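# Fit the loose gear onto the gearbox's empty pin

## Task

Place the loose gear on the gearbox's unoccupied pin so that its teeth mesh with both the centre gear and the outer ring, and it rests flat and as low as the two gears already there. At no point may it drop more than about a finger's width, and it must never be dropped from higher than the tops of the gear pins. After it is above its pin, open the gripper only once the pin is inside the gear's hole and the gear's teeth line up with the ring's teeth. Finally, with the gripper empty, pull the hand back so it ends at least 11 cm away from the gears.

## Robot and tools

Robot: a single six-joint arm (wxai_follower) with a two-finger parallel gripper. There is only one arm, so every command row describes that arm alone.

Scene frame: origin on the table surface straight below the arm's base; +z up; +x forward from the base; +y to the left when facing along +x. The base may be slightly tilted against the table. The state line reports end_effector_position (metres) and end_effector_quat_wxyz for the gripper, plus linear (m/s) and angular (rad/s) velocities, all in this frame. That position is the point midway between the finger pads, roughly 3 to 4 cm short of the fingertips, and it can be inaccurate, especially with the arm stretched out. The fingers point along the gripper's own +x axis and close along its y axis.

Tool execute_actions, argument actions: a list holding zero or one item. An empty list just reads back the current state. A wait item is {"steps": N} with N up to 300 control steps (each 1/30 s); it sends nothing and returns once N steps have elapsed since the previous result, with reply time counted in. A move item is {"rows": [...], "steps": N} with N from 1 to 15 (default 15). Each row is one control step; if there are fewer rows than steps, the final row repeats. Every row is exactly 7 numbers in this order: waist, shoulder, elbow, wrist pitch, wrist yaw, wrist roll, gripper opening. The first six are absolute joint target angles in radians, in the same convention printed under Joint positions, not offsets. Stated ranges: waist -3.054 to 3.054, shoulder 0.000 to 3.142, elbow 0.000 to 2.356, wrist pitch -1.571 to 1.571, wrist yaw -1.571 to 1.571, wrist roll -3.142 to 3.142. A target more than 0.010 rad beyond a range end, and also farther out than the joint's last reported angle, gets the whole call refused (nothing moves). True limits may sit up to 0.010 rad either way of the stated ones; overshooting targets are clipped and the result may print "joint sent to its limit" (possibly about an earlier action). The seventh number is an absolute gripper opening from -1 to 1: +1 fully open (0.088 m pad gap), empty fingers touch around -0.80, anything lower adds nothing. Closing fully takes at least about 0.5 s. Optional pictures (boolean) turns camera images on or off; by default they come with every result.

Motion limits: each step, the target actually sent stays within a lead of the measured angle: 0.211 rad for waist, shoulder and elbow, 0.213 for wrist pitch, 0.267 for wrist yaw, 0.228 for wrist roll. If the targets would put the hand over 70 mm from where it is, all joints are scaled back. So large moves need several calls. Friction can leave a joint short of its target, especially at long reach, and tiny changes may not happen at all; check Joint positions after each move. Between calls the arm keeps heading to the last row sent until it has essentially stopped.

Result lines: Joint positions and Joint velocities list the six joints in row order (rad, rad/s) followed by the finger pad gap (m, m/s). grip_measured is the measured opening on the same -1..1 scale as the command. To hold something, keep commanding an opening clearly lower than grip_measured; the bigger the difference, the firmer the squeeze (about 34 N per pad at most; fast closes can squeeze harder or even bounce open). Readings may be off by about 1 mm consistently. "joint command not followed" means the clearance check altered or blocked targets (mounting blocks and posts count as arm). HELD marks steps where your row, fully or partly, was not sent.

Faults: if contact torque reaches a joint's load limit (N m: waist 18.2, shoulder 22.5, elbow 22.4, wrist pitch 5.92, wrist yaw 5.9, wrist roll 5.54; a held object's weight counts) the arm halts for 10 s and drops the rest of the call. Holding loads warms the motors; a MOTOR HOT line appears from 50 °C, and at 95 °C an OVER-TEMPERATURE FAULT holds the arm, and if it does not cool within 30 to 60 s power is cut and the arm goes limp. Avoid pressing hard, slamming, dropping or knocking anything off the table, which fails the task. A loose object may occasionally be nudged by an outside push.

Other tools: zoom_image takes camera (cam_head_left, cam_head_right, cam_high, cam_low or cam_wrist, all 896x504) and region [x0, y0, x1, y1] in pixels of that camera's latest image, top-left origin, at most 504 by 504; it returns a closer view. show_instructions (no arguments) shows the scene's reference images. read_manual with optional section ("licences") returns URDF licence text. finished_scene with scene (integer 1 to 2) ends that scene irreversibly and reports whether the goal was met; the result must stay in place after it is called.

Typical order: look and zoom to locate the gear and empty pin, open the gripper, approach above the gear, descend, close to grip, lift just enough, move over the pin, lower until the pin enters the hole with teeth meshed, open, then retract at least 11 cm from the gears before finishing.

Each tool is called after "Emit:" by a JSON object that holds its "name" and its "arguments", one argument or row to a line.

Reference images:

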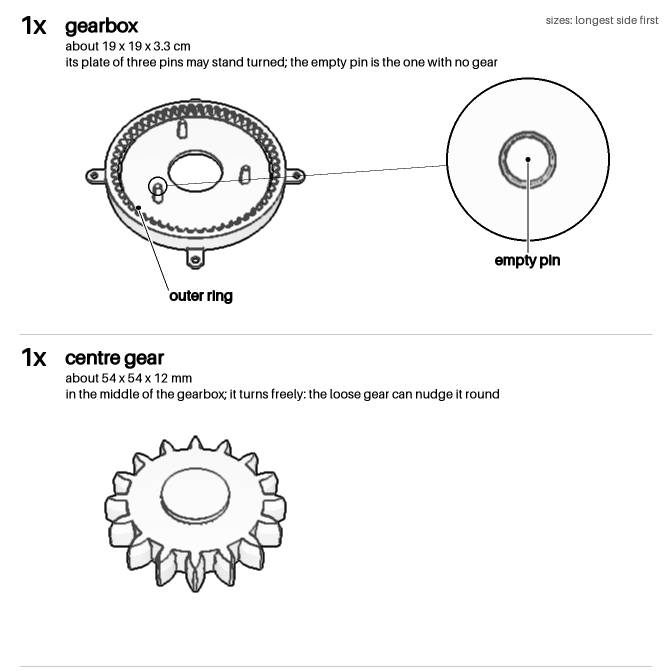

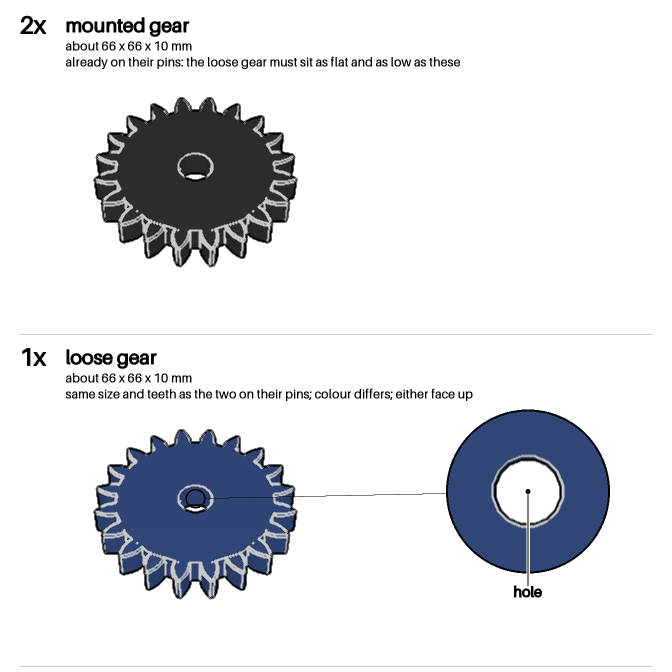

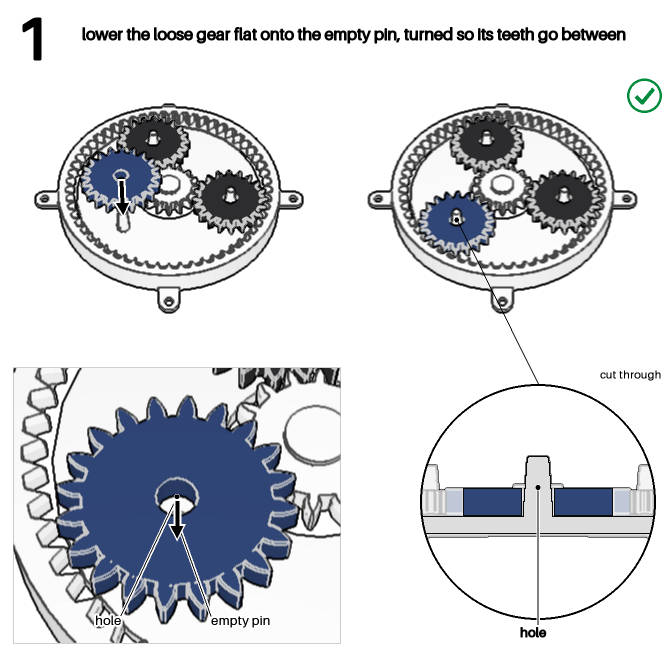

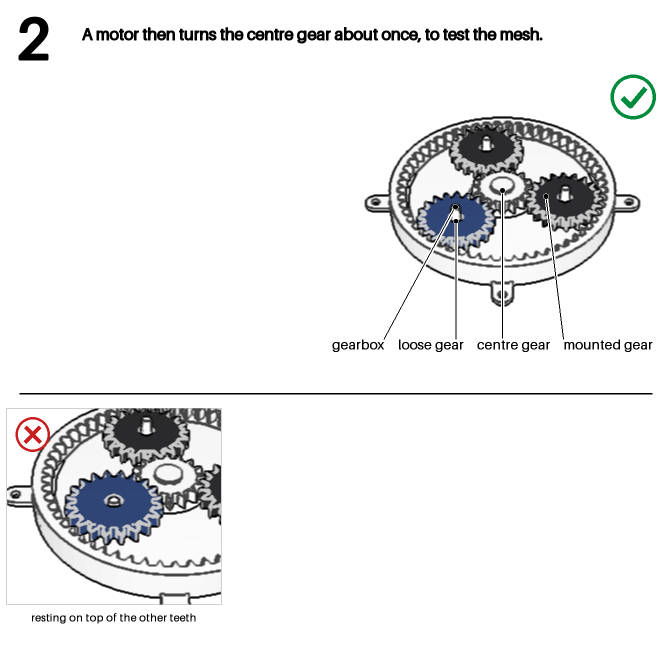

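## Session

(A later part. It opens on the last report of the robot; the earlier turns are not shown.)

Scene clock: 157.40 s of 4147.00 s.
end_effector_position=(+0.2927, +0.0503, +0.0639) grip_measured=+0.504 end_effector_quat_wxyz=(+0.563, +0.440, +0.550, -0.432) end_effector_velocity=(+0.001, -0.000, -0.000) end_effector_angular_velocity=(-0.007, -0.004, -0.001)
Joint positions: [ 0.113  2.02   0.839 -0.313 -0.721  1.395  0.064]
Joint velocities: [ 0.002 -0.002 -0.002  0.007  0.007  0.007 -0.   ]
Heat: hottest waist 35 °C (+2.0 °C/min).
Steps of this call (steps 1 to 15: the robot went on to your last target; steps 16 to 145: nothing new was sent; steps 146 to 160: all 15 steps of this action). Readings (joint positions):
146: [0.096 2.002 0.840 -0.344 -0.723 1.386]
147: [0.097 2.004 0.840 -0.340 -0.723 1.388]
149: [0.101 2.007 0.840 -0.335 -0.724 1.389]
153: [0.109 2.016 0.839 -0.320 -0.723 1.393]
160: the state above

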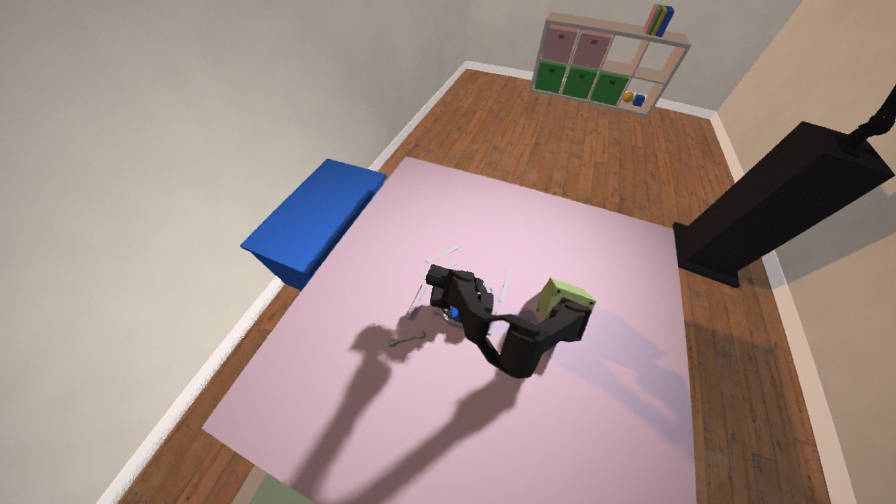

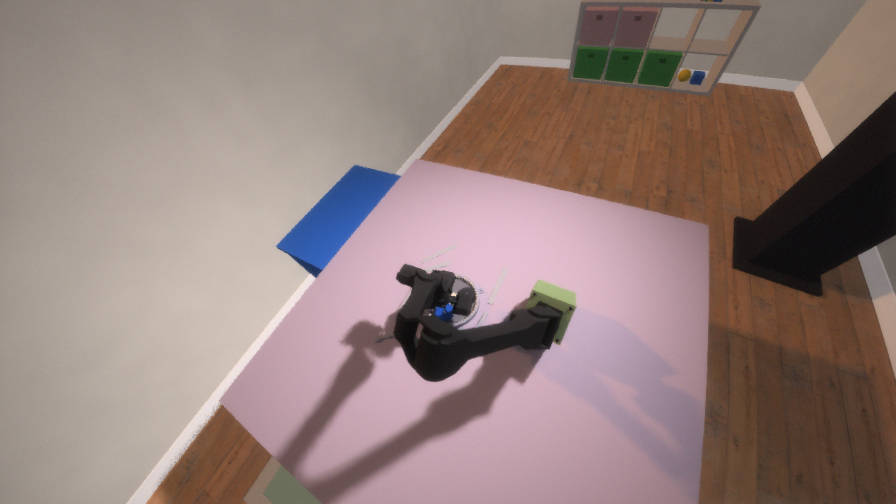

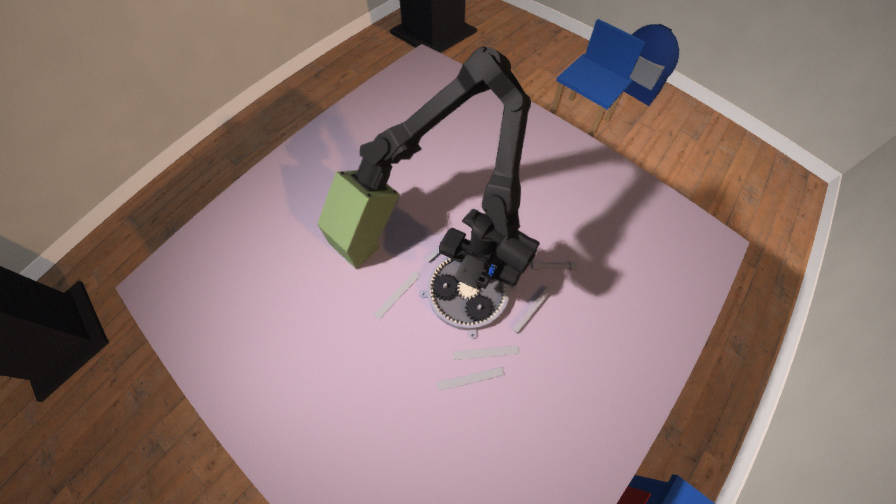

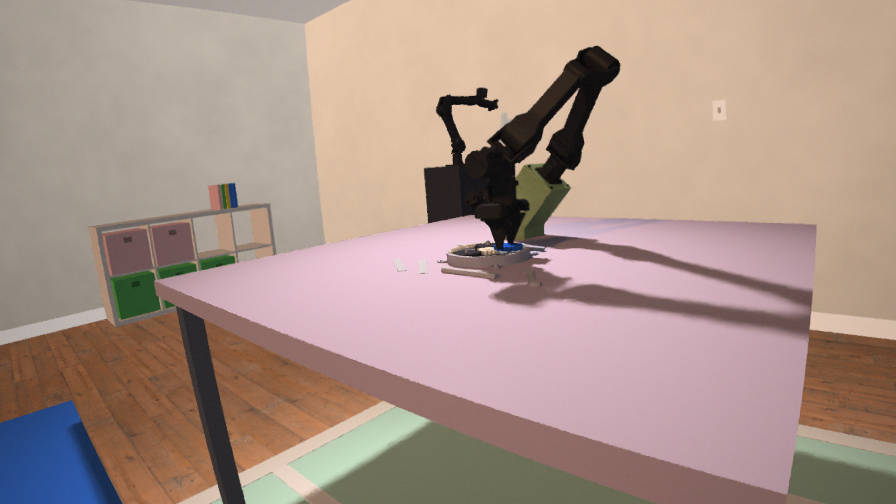

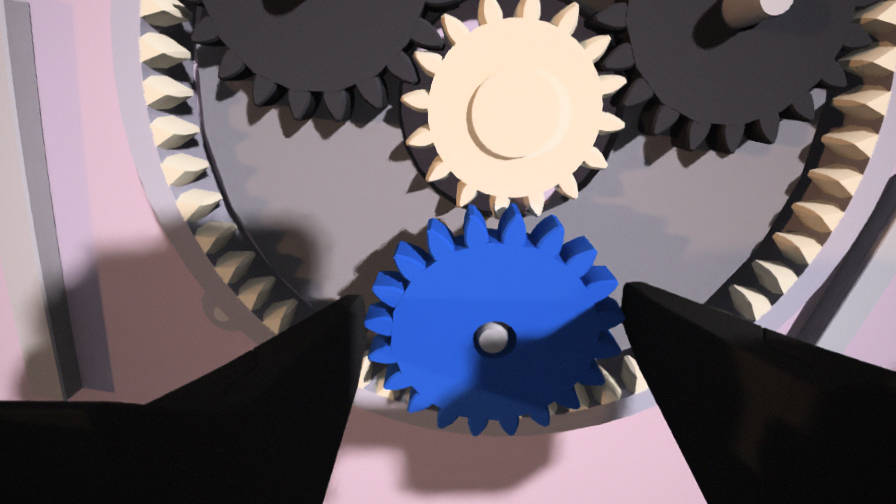

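Emit:
{"name": "execute_actions", "arguments": {
  "actions": [
    {"rows":[[0.119,2.038,0.831,-0.298,-0.715,1.405,0.3],[0.119,2.038,0.831,-0.298,-0.715,1.405,0.3],[0.119,2.038,0.831,-0.298,-0.715,1.405,0.3],[0.119,2.038,0.831,-0.298,-0.715,1.405,0.3],[0.125,2.047,0.829,-0.285,-0.713,1.41,0.3]],"steps":15}
  ]
}}

Emit:
{"name": "zoom_image", "arguments": {
  "camera": "cam_low",
  "region": [460,210,550,270]
}}

Emit:
{"name": "zoom_image", "arguments": {
  "camera": "cam_wrist",
  "region": [350,170,670,460]
}}

Scene clock: 163.63 s of 4147.00 s.
end_effector_position=(+0.2933, +0.0501, +0.0610) grip_measured=+0.504 end_effector_quat_wxyz=(+0.565, +0.441, +0.549, -0.430) end_effector_velocity=(-0.003, +0.002, -0.000) end_effector_angular_velocity=(+0.021, +0.009, -0.002)
Joint positions: [ 0.119  2.026  0.834 -0.29  -0.722  1.405  0.064]
Joint velocities: [-0.002  0.002 -0.002 -0.007 -0.022 -0.007 -0.   ]
Heat: hottest waist 35 °C (+2.0 °C/min).
Steps of this call (steps 1 to 15: the robot went on to your last target; steps 16 to 172: nothing new was sent; steps 173 to 187: all 15 steps of this action). Readings (joint positions):
173: [0.116 2.022 0.838 -0.310 -0.721 1.397]
174: [0.116 2.023 0.838 -0.308 -0.721 1.398]
176: [0.117 2.024 0.837 -0.305 -0.721 1.399]
180: [0.117 2.025 0.834 -0.300 -0.722 1.401]
187: the state above

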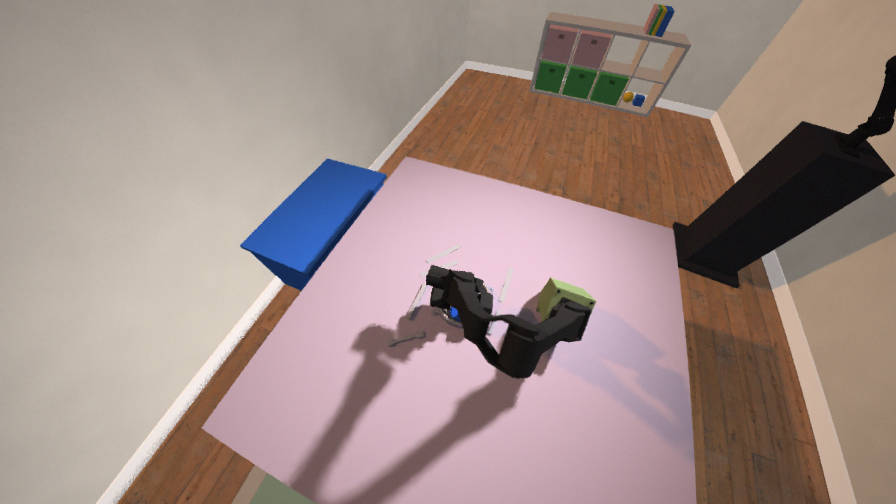

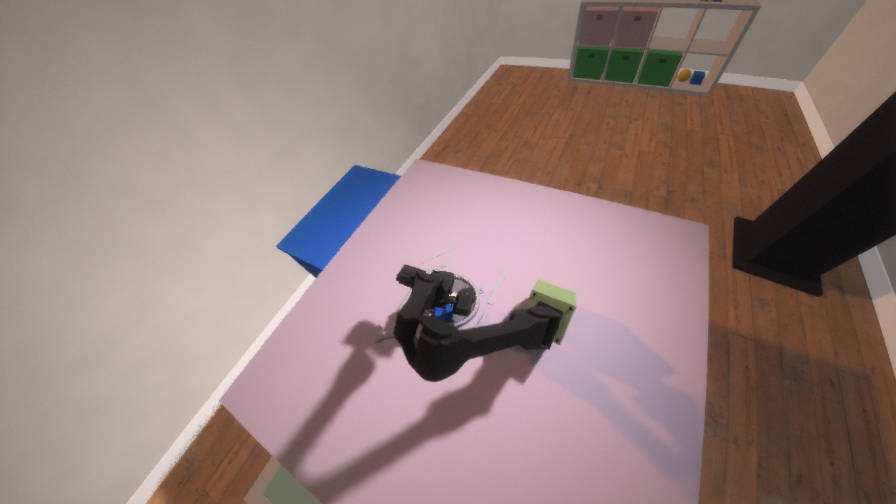

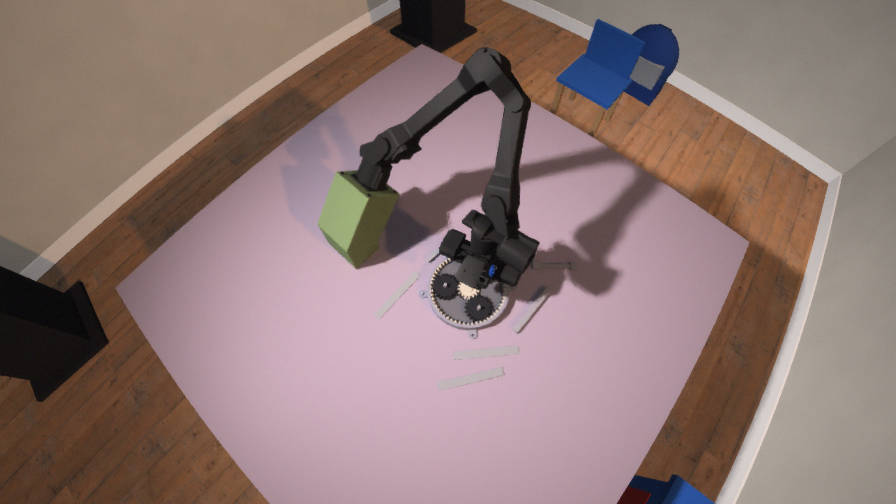

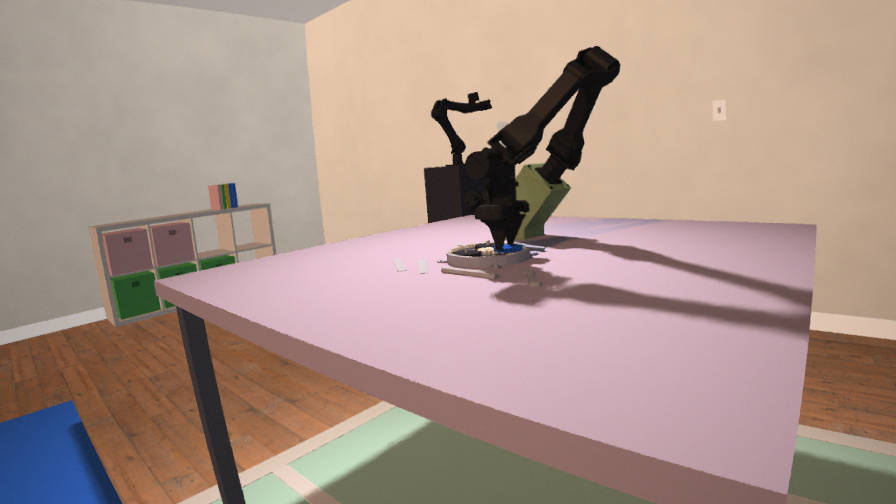

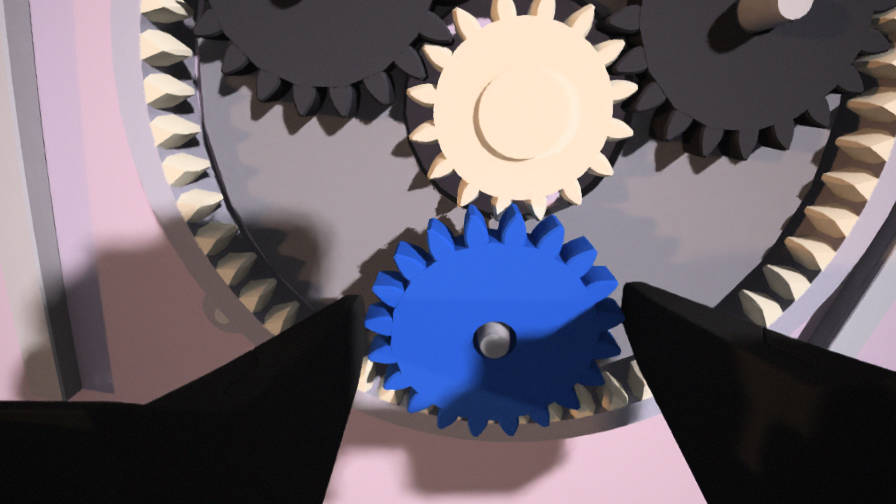

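Region (460, 210, 550, 270) of cam_low's 896x504 image, scaled by 5.600, with more detail than that image has.

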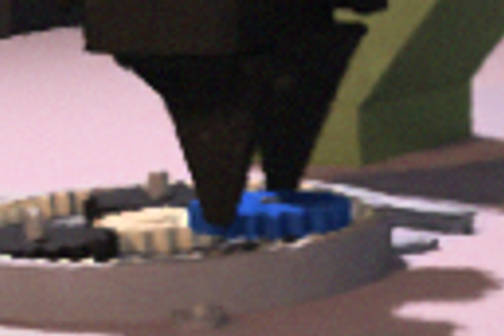

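Region (350, 170, 670, 460) of cam_wrist's 896x504 image, scaled by 1.575, with more detail than that image has; it fills the top 457 rows of this view, and the rest is white.

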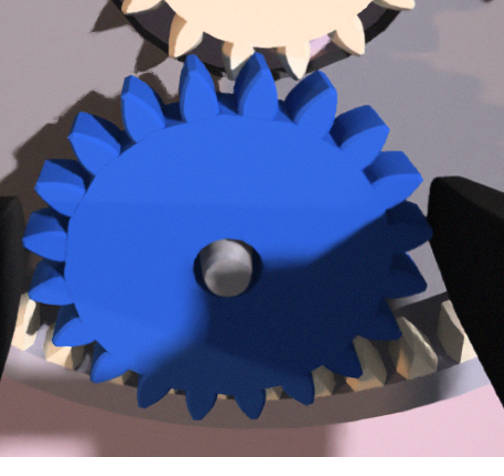

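Emit:
{"name": "execute_actions", "arguments": {
  "actions": [
    {"rows":[[0.122,2.04,0.829,-0.285,-0.713,1.43,0.3],[0.122,2.04,0.829,-0.285,-0.713,1.44,0.3],[0.122,2.04,0.829,-0.285,-0.713,1.45,0.3],[0.122,2.04,0.829,-0.285,-0.713,1.46,0.3],[0.122,2.04,0.829,-0.285,-0.713,1.47,0.3],[0.122,2.04,0.829,-0.285,-0.713,1.48,0.3],[0.122,2.04,0.829,-0.285,-0.713,1.49,0.3],[0.122,2.04,0.829,-0.285,-0.713,1.50,0.3]],"steps":15}
  ]
}}

Emit:
{"name": "zoom_image", "arguments": {
  "camera": "cam_wrist",
  "region": [350,170,670,460]
}}

Scene clock: 169.70 s of 4147.00 s.
end_effector_position=(+0.2929, +0.0507, +0.0594) grip_measured=+0.504 end_effector_quat_wxyz=(+0.546, +0.462, +0.532, -0.453) end_effector_velocity=(-0.005, +0.004, -0.000) end_effector_angular_velocity=(+0.021, +0.020, -0.034)
Joint positions: [ 0.124  2.028  0.834 -0.286 -0.721  1.491  0.064]
Joint velocities: [ 0.002 -0.002 -0.002 -0.022 -0.022  0.022  0.   ]
Heat: hottest waist 35 °C (+2.0 °C/min).
Steps of this call (steps 1 to 15: the robot went on to your last target; steps 16 to 167: nothing new was sent; steps 168 to 182: all 15 steps of this action). Readings (joint positions):
168: [0.121 2.028 0.834 -0.287 -0.722 1.409]
169: [0.121 2.028 0.834 -0.287 -0.722 1.415]
171: [0.121 2.028 0.834 -0.287 -0.722 1.429]
175: [0.123 2.028 0.834 -0.286 -0.722 1.464]
182: the state above

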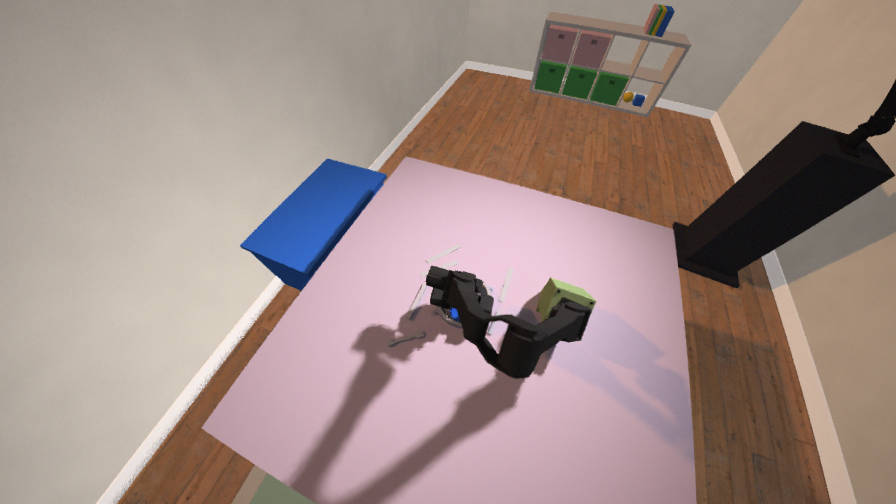

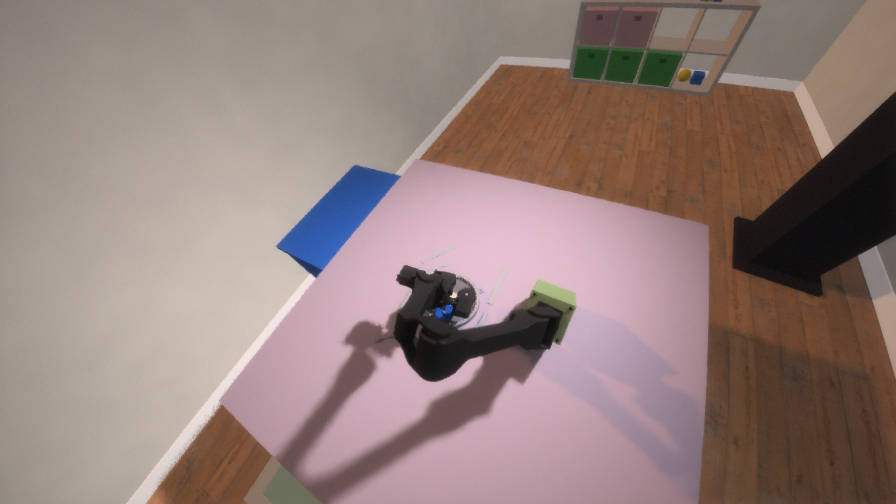

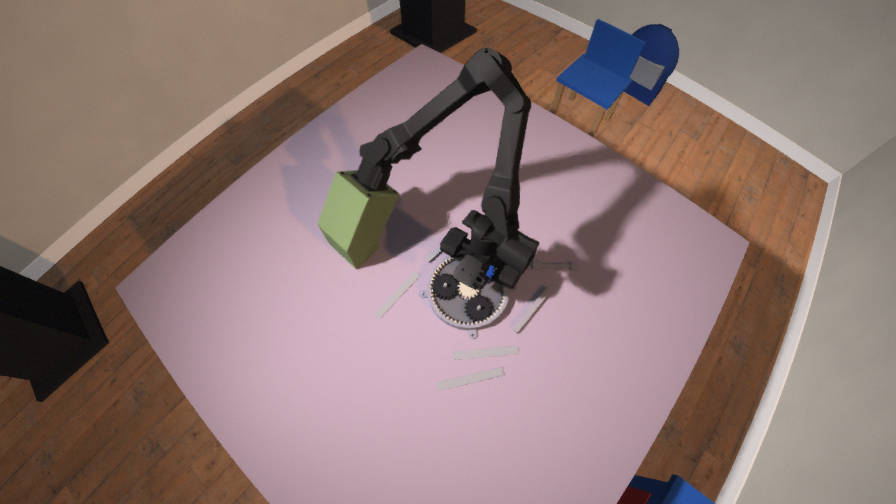

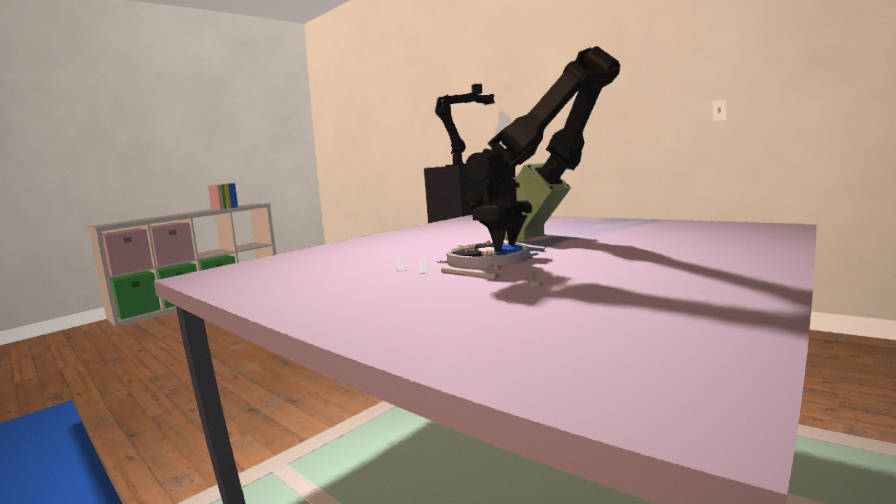

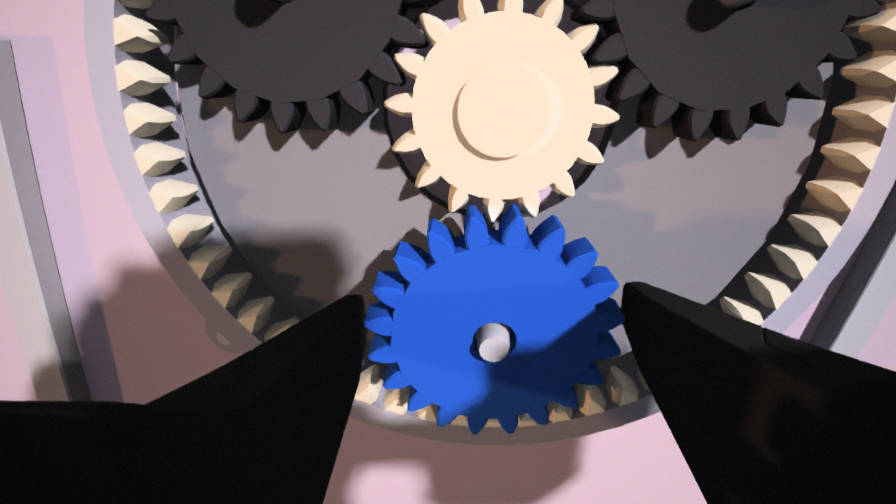

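Region (350, 170, 670, 460) of cam_wrist's 896x504 image, scaled by 1.575, with more detail than that image has; it fills the top 457 rows of this view, and the rest is white.

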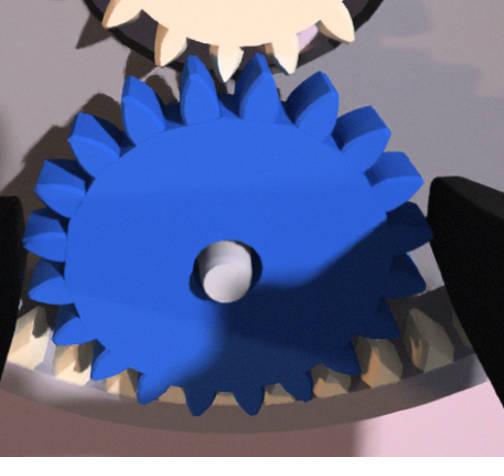

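Emit:
{"name": "execute_actions", "arguments": {
  "actions": [
    {"rows":[[0.128,2.05,0.827,-0.272,-0.712,1.50,0.3],[0.128,2.05,0.827,-0.272,-0.712,1.50,0.3],[0.128,2.05,0.827,-0.272,-0.712,1.50,0.3],[0.128,2.05,0.827,-0.272,-0.712,1.50,0.3],[0.136,2.064,0.825,-0.258,-0.71,1.505,0.3]],"steps":15}
  ]
}}

Emit:
{"name": "zoom_image", "arguments": {
  "camera": "cam_low",
  "region": [460,210,550,270]
}}

Scene clock: 174.40 s of 4147.00 s.
end_effector_position=(+0.2922, +0.0503, +0.0553) grip_measured=+0.504 end_effector_quat_wxyz=(+0.544, +0.463, +0.533, -0.453) end_effector_velocity=(+0.002, +0.001, +0.000) end_effector_angular_velocity=(+0.009, -0.014, -0.012)
Joint positions: [ 0.132  2.041  0.83  -0.267 -0.723  1.5    0.064]
Joint velocities: [-0.002 -0.002 -0.007  0.022 -0.007  0.022 -0.001]
Heat: hottest waist 35 °C (+2.0 °C/min).
Steps of this call (steps 1 to 15: the robot went on to your last target; steps 16 to 126: nothing new was sent; steps 127 to 141: all 15 steps of this action). Readings (joint positions):
127: [0.127 2.030 0.833 -0.285 -0.719 1.497]
128: [0.127 2.031 0.833 -0.283 -0.720 1.497]
130: [0.128 2.034 0.833 -0.279 -0.721 1.497]
134: [0.132 2.041 0.832 -0.270 -0.723 1.498]
141: the state above

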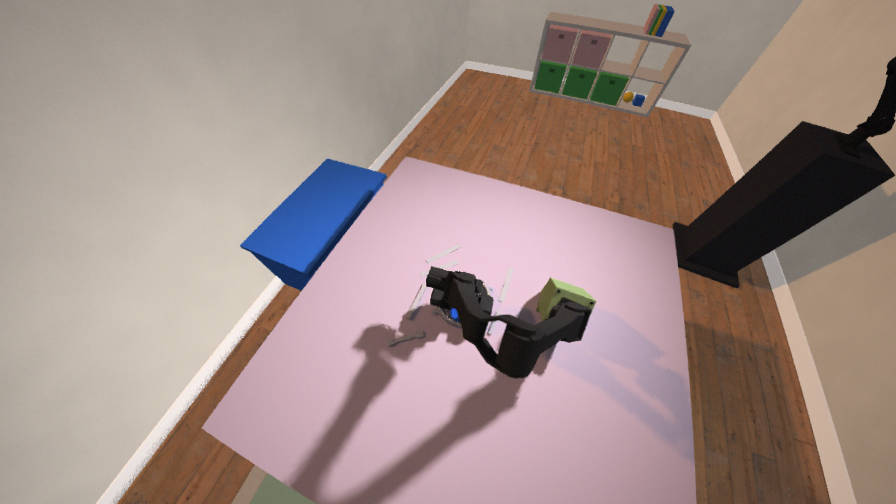

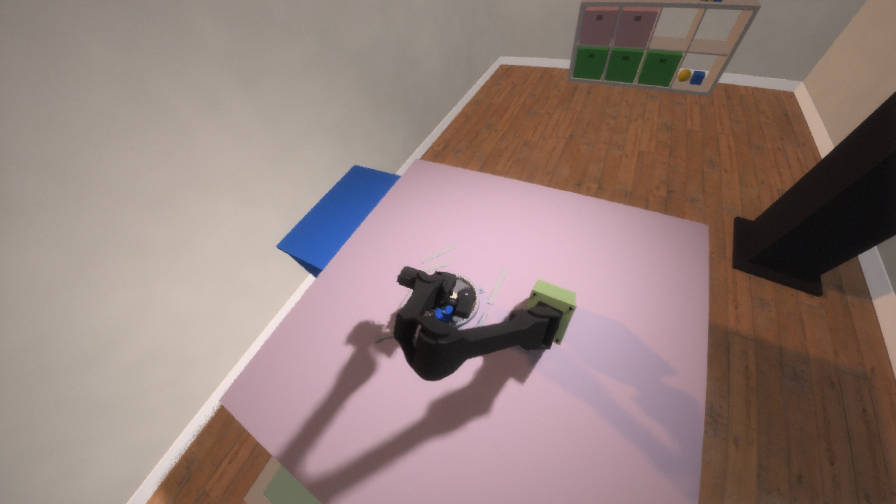

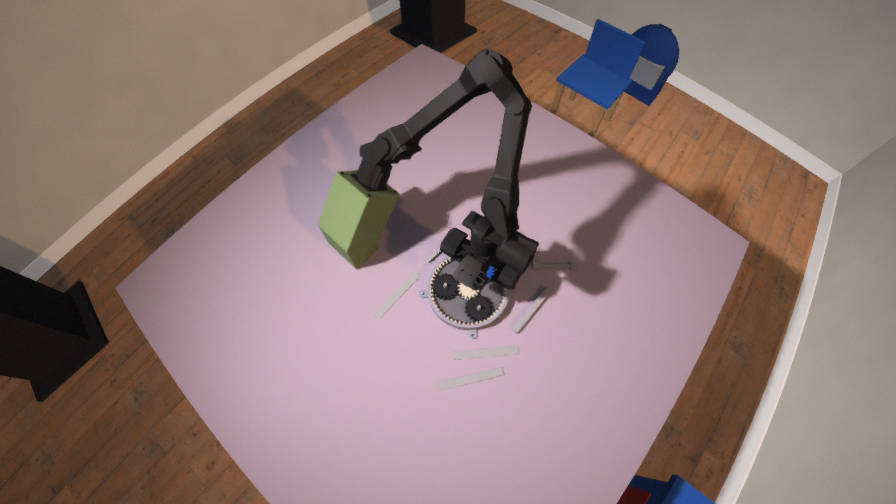

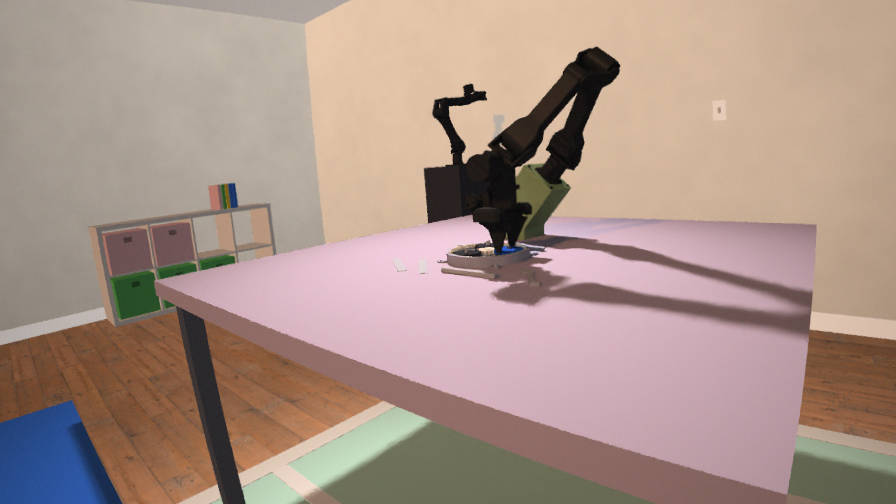

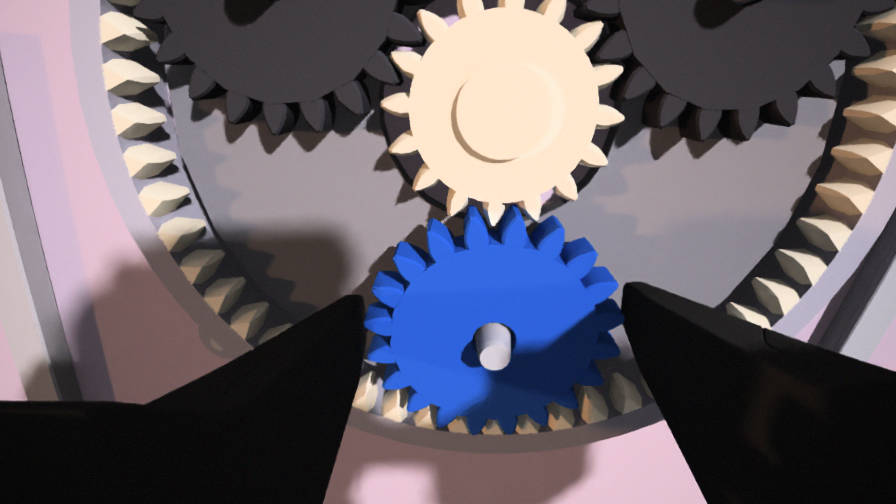

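Region (460, 210, 550, 270) of cam_low's 896x504 image, scaled by 5.600, with more detail than that image has.

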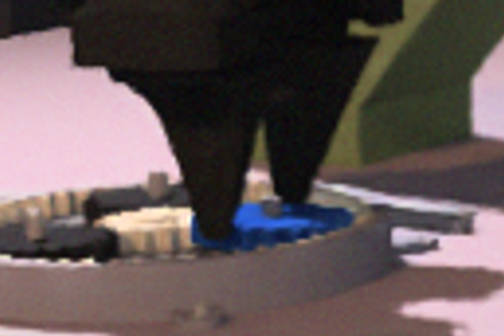

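Meshed. Release (modest opening), then lift.

Emit:
{"name": "execute_actions", "arguments": {
  "actions": [
    {"rows":[[0.134,2.05,0.827,-0.262,-0.715,1.5,0.45],[0.134,2.05,0.827,-0.262,-0.715,1.5,0.55],[0.134,2.05,0.827,-0.262,-0.715,1.5,0.7]],"steps":12}
  ],
  "pictures": false
}}

Emit:
{"name": "execute_actions", "arguments": {
  "actions": [
    {"rows":[[0.12,2.02,0.83,-0.295,-0.718,1.5,0.7],[0.12,2.02,0.83,-0.295,-0.718,1.5,0.7],[0.12,2.02,0.83,-0.295,-0.718,1.5,0.7],[0.12,2.02,0.83,-0.295,-0.718,1.5,0.7],[0.09,1.98,0.84,-0.36,-0.722,1.5,0.7],[0.09,1.98,0.84,-0.36,-0.722,1.5,0.7],[0.09,1.98,0.84,-0.36,-0.722,1.5,0.7],[0.06,1.93,0.855,-0.44,-0.727,1.5,0.7]],"steps":15}
  ]
}}

Emit:
{"name": "zoom_image", "arguments": {
  "camera": "cam_low",
  "region": [440,210,550,280]
}}

Scene clock: 178.47 s of 4147.00 s.
end_effector_position=(+0.2922, +0.0490, +0.0543) grip_measured=+0.678 end_effector_quat_wxyz=(+0.546, +0.462, +0.531, -0.455) end_effector_velocity=(-0.001, +0.003, +0.001) end_effector_angular_velocity=(+0.007, +0.004, -0.007)
Joint positions: [ 0.133  2.044  0.829 -0.261 -0.717  1.502  0.072]
Joint velocities: [ 0.002 -0.007 -0.002 -0.007 -0.007  0.007  0.009]
Heat: hottest waist 35 °C (+2.0 °C/min).
Steps of this call (steps 1 to 15: the robot went on to your last target; steps 16 to 110: nothing new was sent; steps 111 to 122: all 12 steps of this action). Readings (joint positions):
111: [0.132 2.042 0.829 -0.263 -0.723 1.502]
112: [0.132 2.042 0.829 -0.263 -0.723 1.502]
114: [0.132 2.042 0.829 -0.262 -0.721 1.502]
118: [0.133 2.044 0.829 -0.261 -0.717 1.502]
122: the state above

Scene clock: 178.97 s of 4147.00 s.
end_effector_position=(+0.2909, +0.0538, +0.0876) grip_measured=+0.699 end_effector_quat_wxyz=(+0.528, +0.485, +0.511, -0.474) end_effector_velocity=(-0.014, +0.005, +0.016) end_effector_angular_velocity=(+0.007, +0.042, -0.066)
Joint positions: [ 0.068  1.948  0.848 -0.424 -0.723  1.502  0.073]
Joint velocities: [-0.027 -0.056  0.002 -0.139 -0.007 -0.007  0.   ]
Heat: hottest waist 35 °C (+2.0 °C/min).
Steps of this call (steps 1 to 15: all 15 steps of this action). Readings (joint positions):
1: [0.132 2.044 0.829 -0.265 -0.717 1.502]
2: [0.132 2.043 0.829 -0.271 -0.717 1.502]
4: [0.130 2.042 0.829 -0.283 -0.717 1.502]
8: [0.107 2.008 0.832 -0.341 -0.717 1.502]
15: the state above

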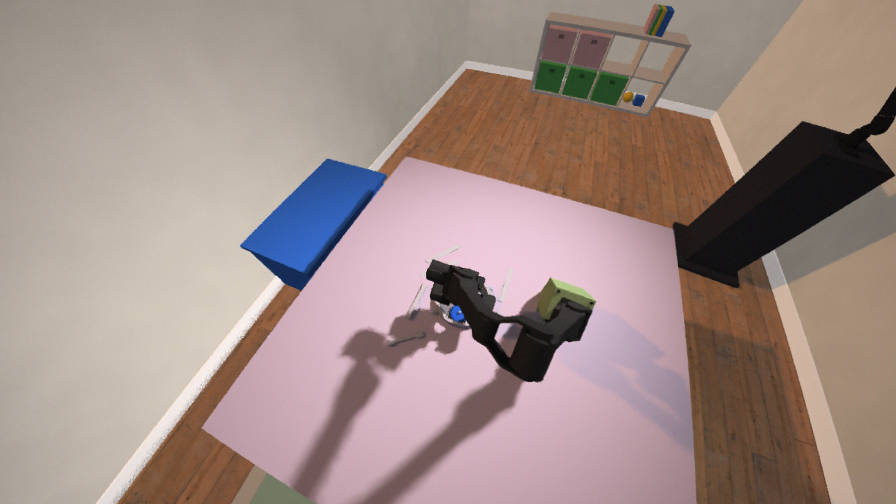

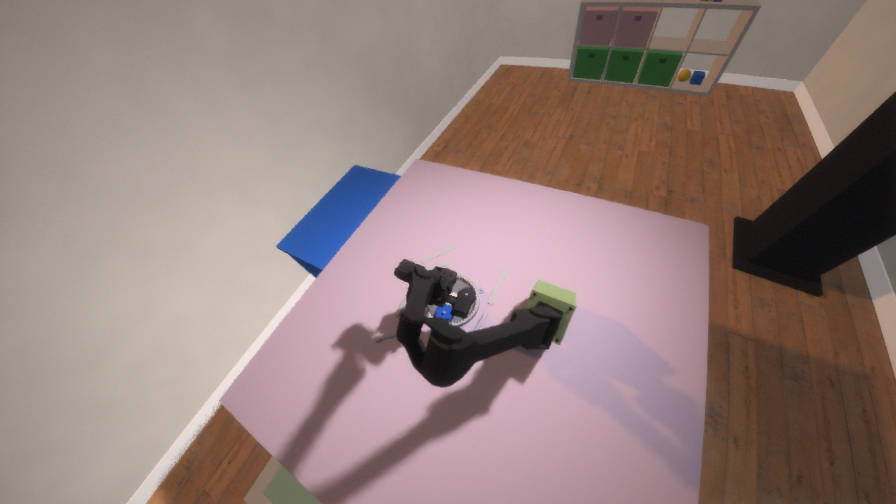

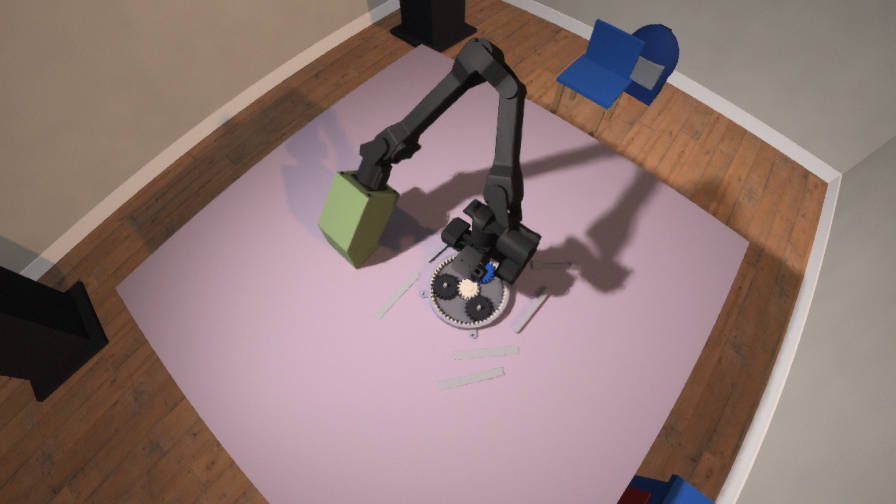

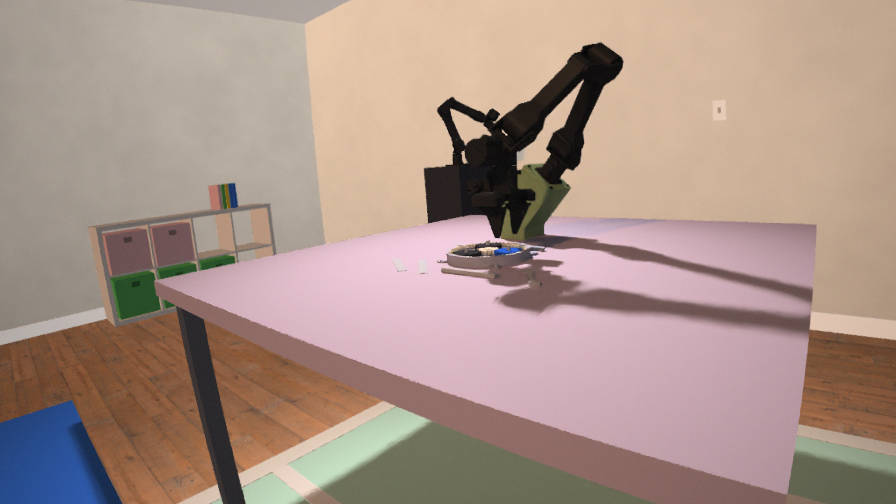

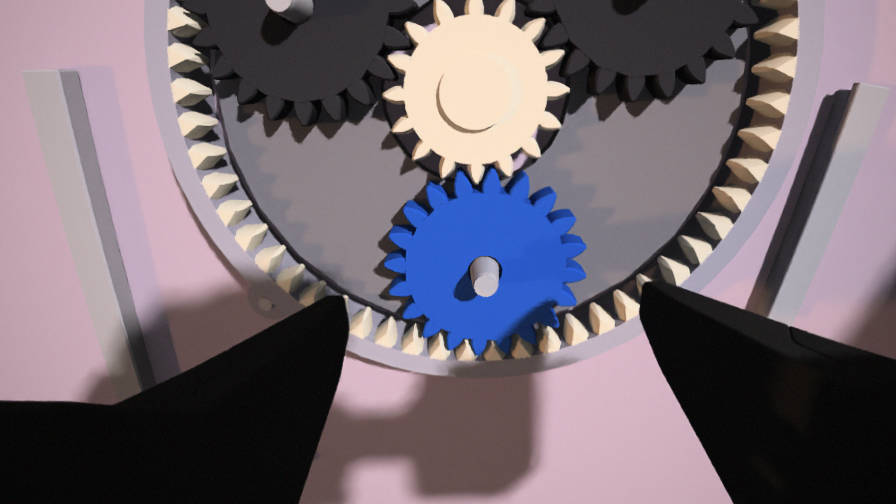

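Region (440, 210, 550, 280) of cam_low's 896x504 image, scaled by 4.582, with more detail than that image has; it fills the top 321 rows of this view, and the rest is white.

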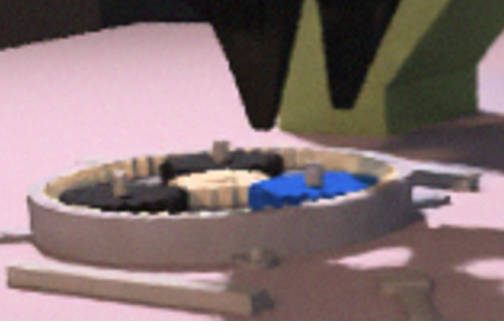

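Seated. Retreat.

Emit:
{"name": "execute_actions", "arguments": {
  "actions": [
    {"rows":[[0.03,1.5,0.8,-0.5,-0.6,1.3,1]],"steps":15}
  ],
  "pictures": false
}}

Emit:
{"name": "execute_actions", "arguments": {
  "actions": [
    {"steps":12}
  ],
  "pictures": false
}}

Emit:
{"name": "finished_scene", "arguments": {
  "scene": 1
}}

Scene clock: 182.33 s of 4147.00 s.
end_effector_position=(+0.3039, +0.0993, +0.1744) grip_measured=+0.979 end_effector_quat_wxyz=(+0.699, +0.401, +0.480, -0.346) end_effector_velocity=(-0.012, +0.007, +0.009) end_effector_angular_velocity=(-0.019, -0.019, +0.049)
Joint positions: [ 0.036  1.524  0.81  -0.498 -0.606  1.308  0.087]
Joint velocities: [-0.002 -0.085 -0.037 -0.022  0.007 -0.037  0.002]
Heat: hottest waist 36 °C (+3.0 °C/min).
Steps of this call (steps 1 to 30: the robot went on to your last target; steps 31 to 86: nothing new was sent; steps 87 to 101: all 15 steps of this action). Readings (joint positions):
87: [0.064 1.924 0.845 -0.444 -0.708 1.471]
88: [0.059 1.891 0.832 -0.463 -0.679 1.430]
90: [0.047 1.798 0.814 -0.482 -0.648 1.377]
94: [0.037 1.621 0.813 -0.490 -0.619 1.328]
101: the state above

Scene clock: 182.73 s of 4147.00 s.
end_effector_position=(+0.3035, +0.1007, +0.1766) grip_measured=+0.984 end_effector_quat_wxyz=(+0.703, +0.398, +0.479, -0.342) end_effector_velocity=(+0.001, +0.001, +0.001) end_effector_angular_velocity=(-0.000, -0.003, +0.026)
Joint positions: [ 0.035  1.511  0.807 -0.498 -0.604  1.304  0.087]
Joint velocities: [-0.002 -0.002 -0.002  0.007 -0.007 -0.022 -0.   ]
Heat: hottest waist 36 °C (+3.0 °C/min).
Steps of this call (steps 1 to 12: the robot went on to your last target). Readings (joint positions):
1: [0.035 1.521 0.808 -0.498 -0.605 1.307]
2: [0.035 1.519 0.808 -0.498 -0.605 1.306]
4: [0.035 1.516 0.807 -0.498 -0.604 1.305]
8: [0.035 1.512 0.807 -0.498 -0.604 1.304]
12: the state above

The scene is finished: the task was done.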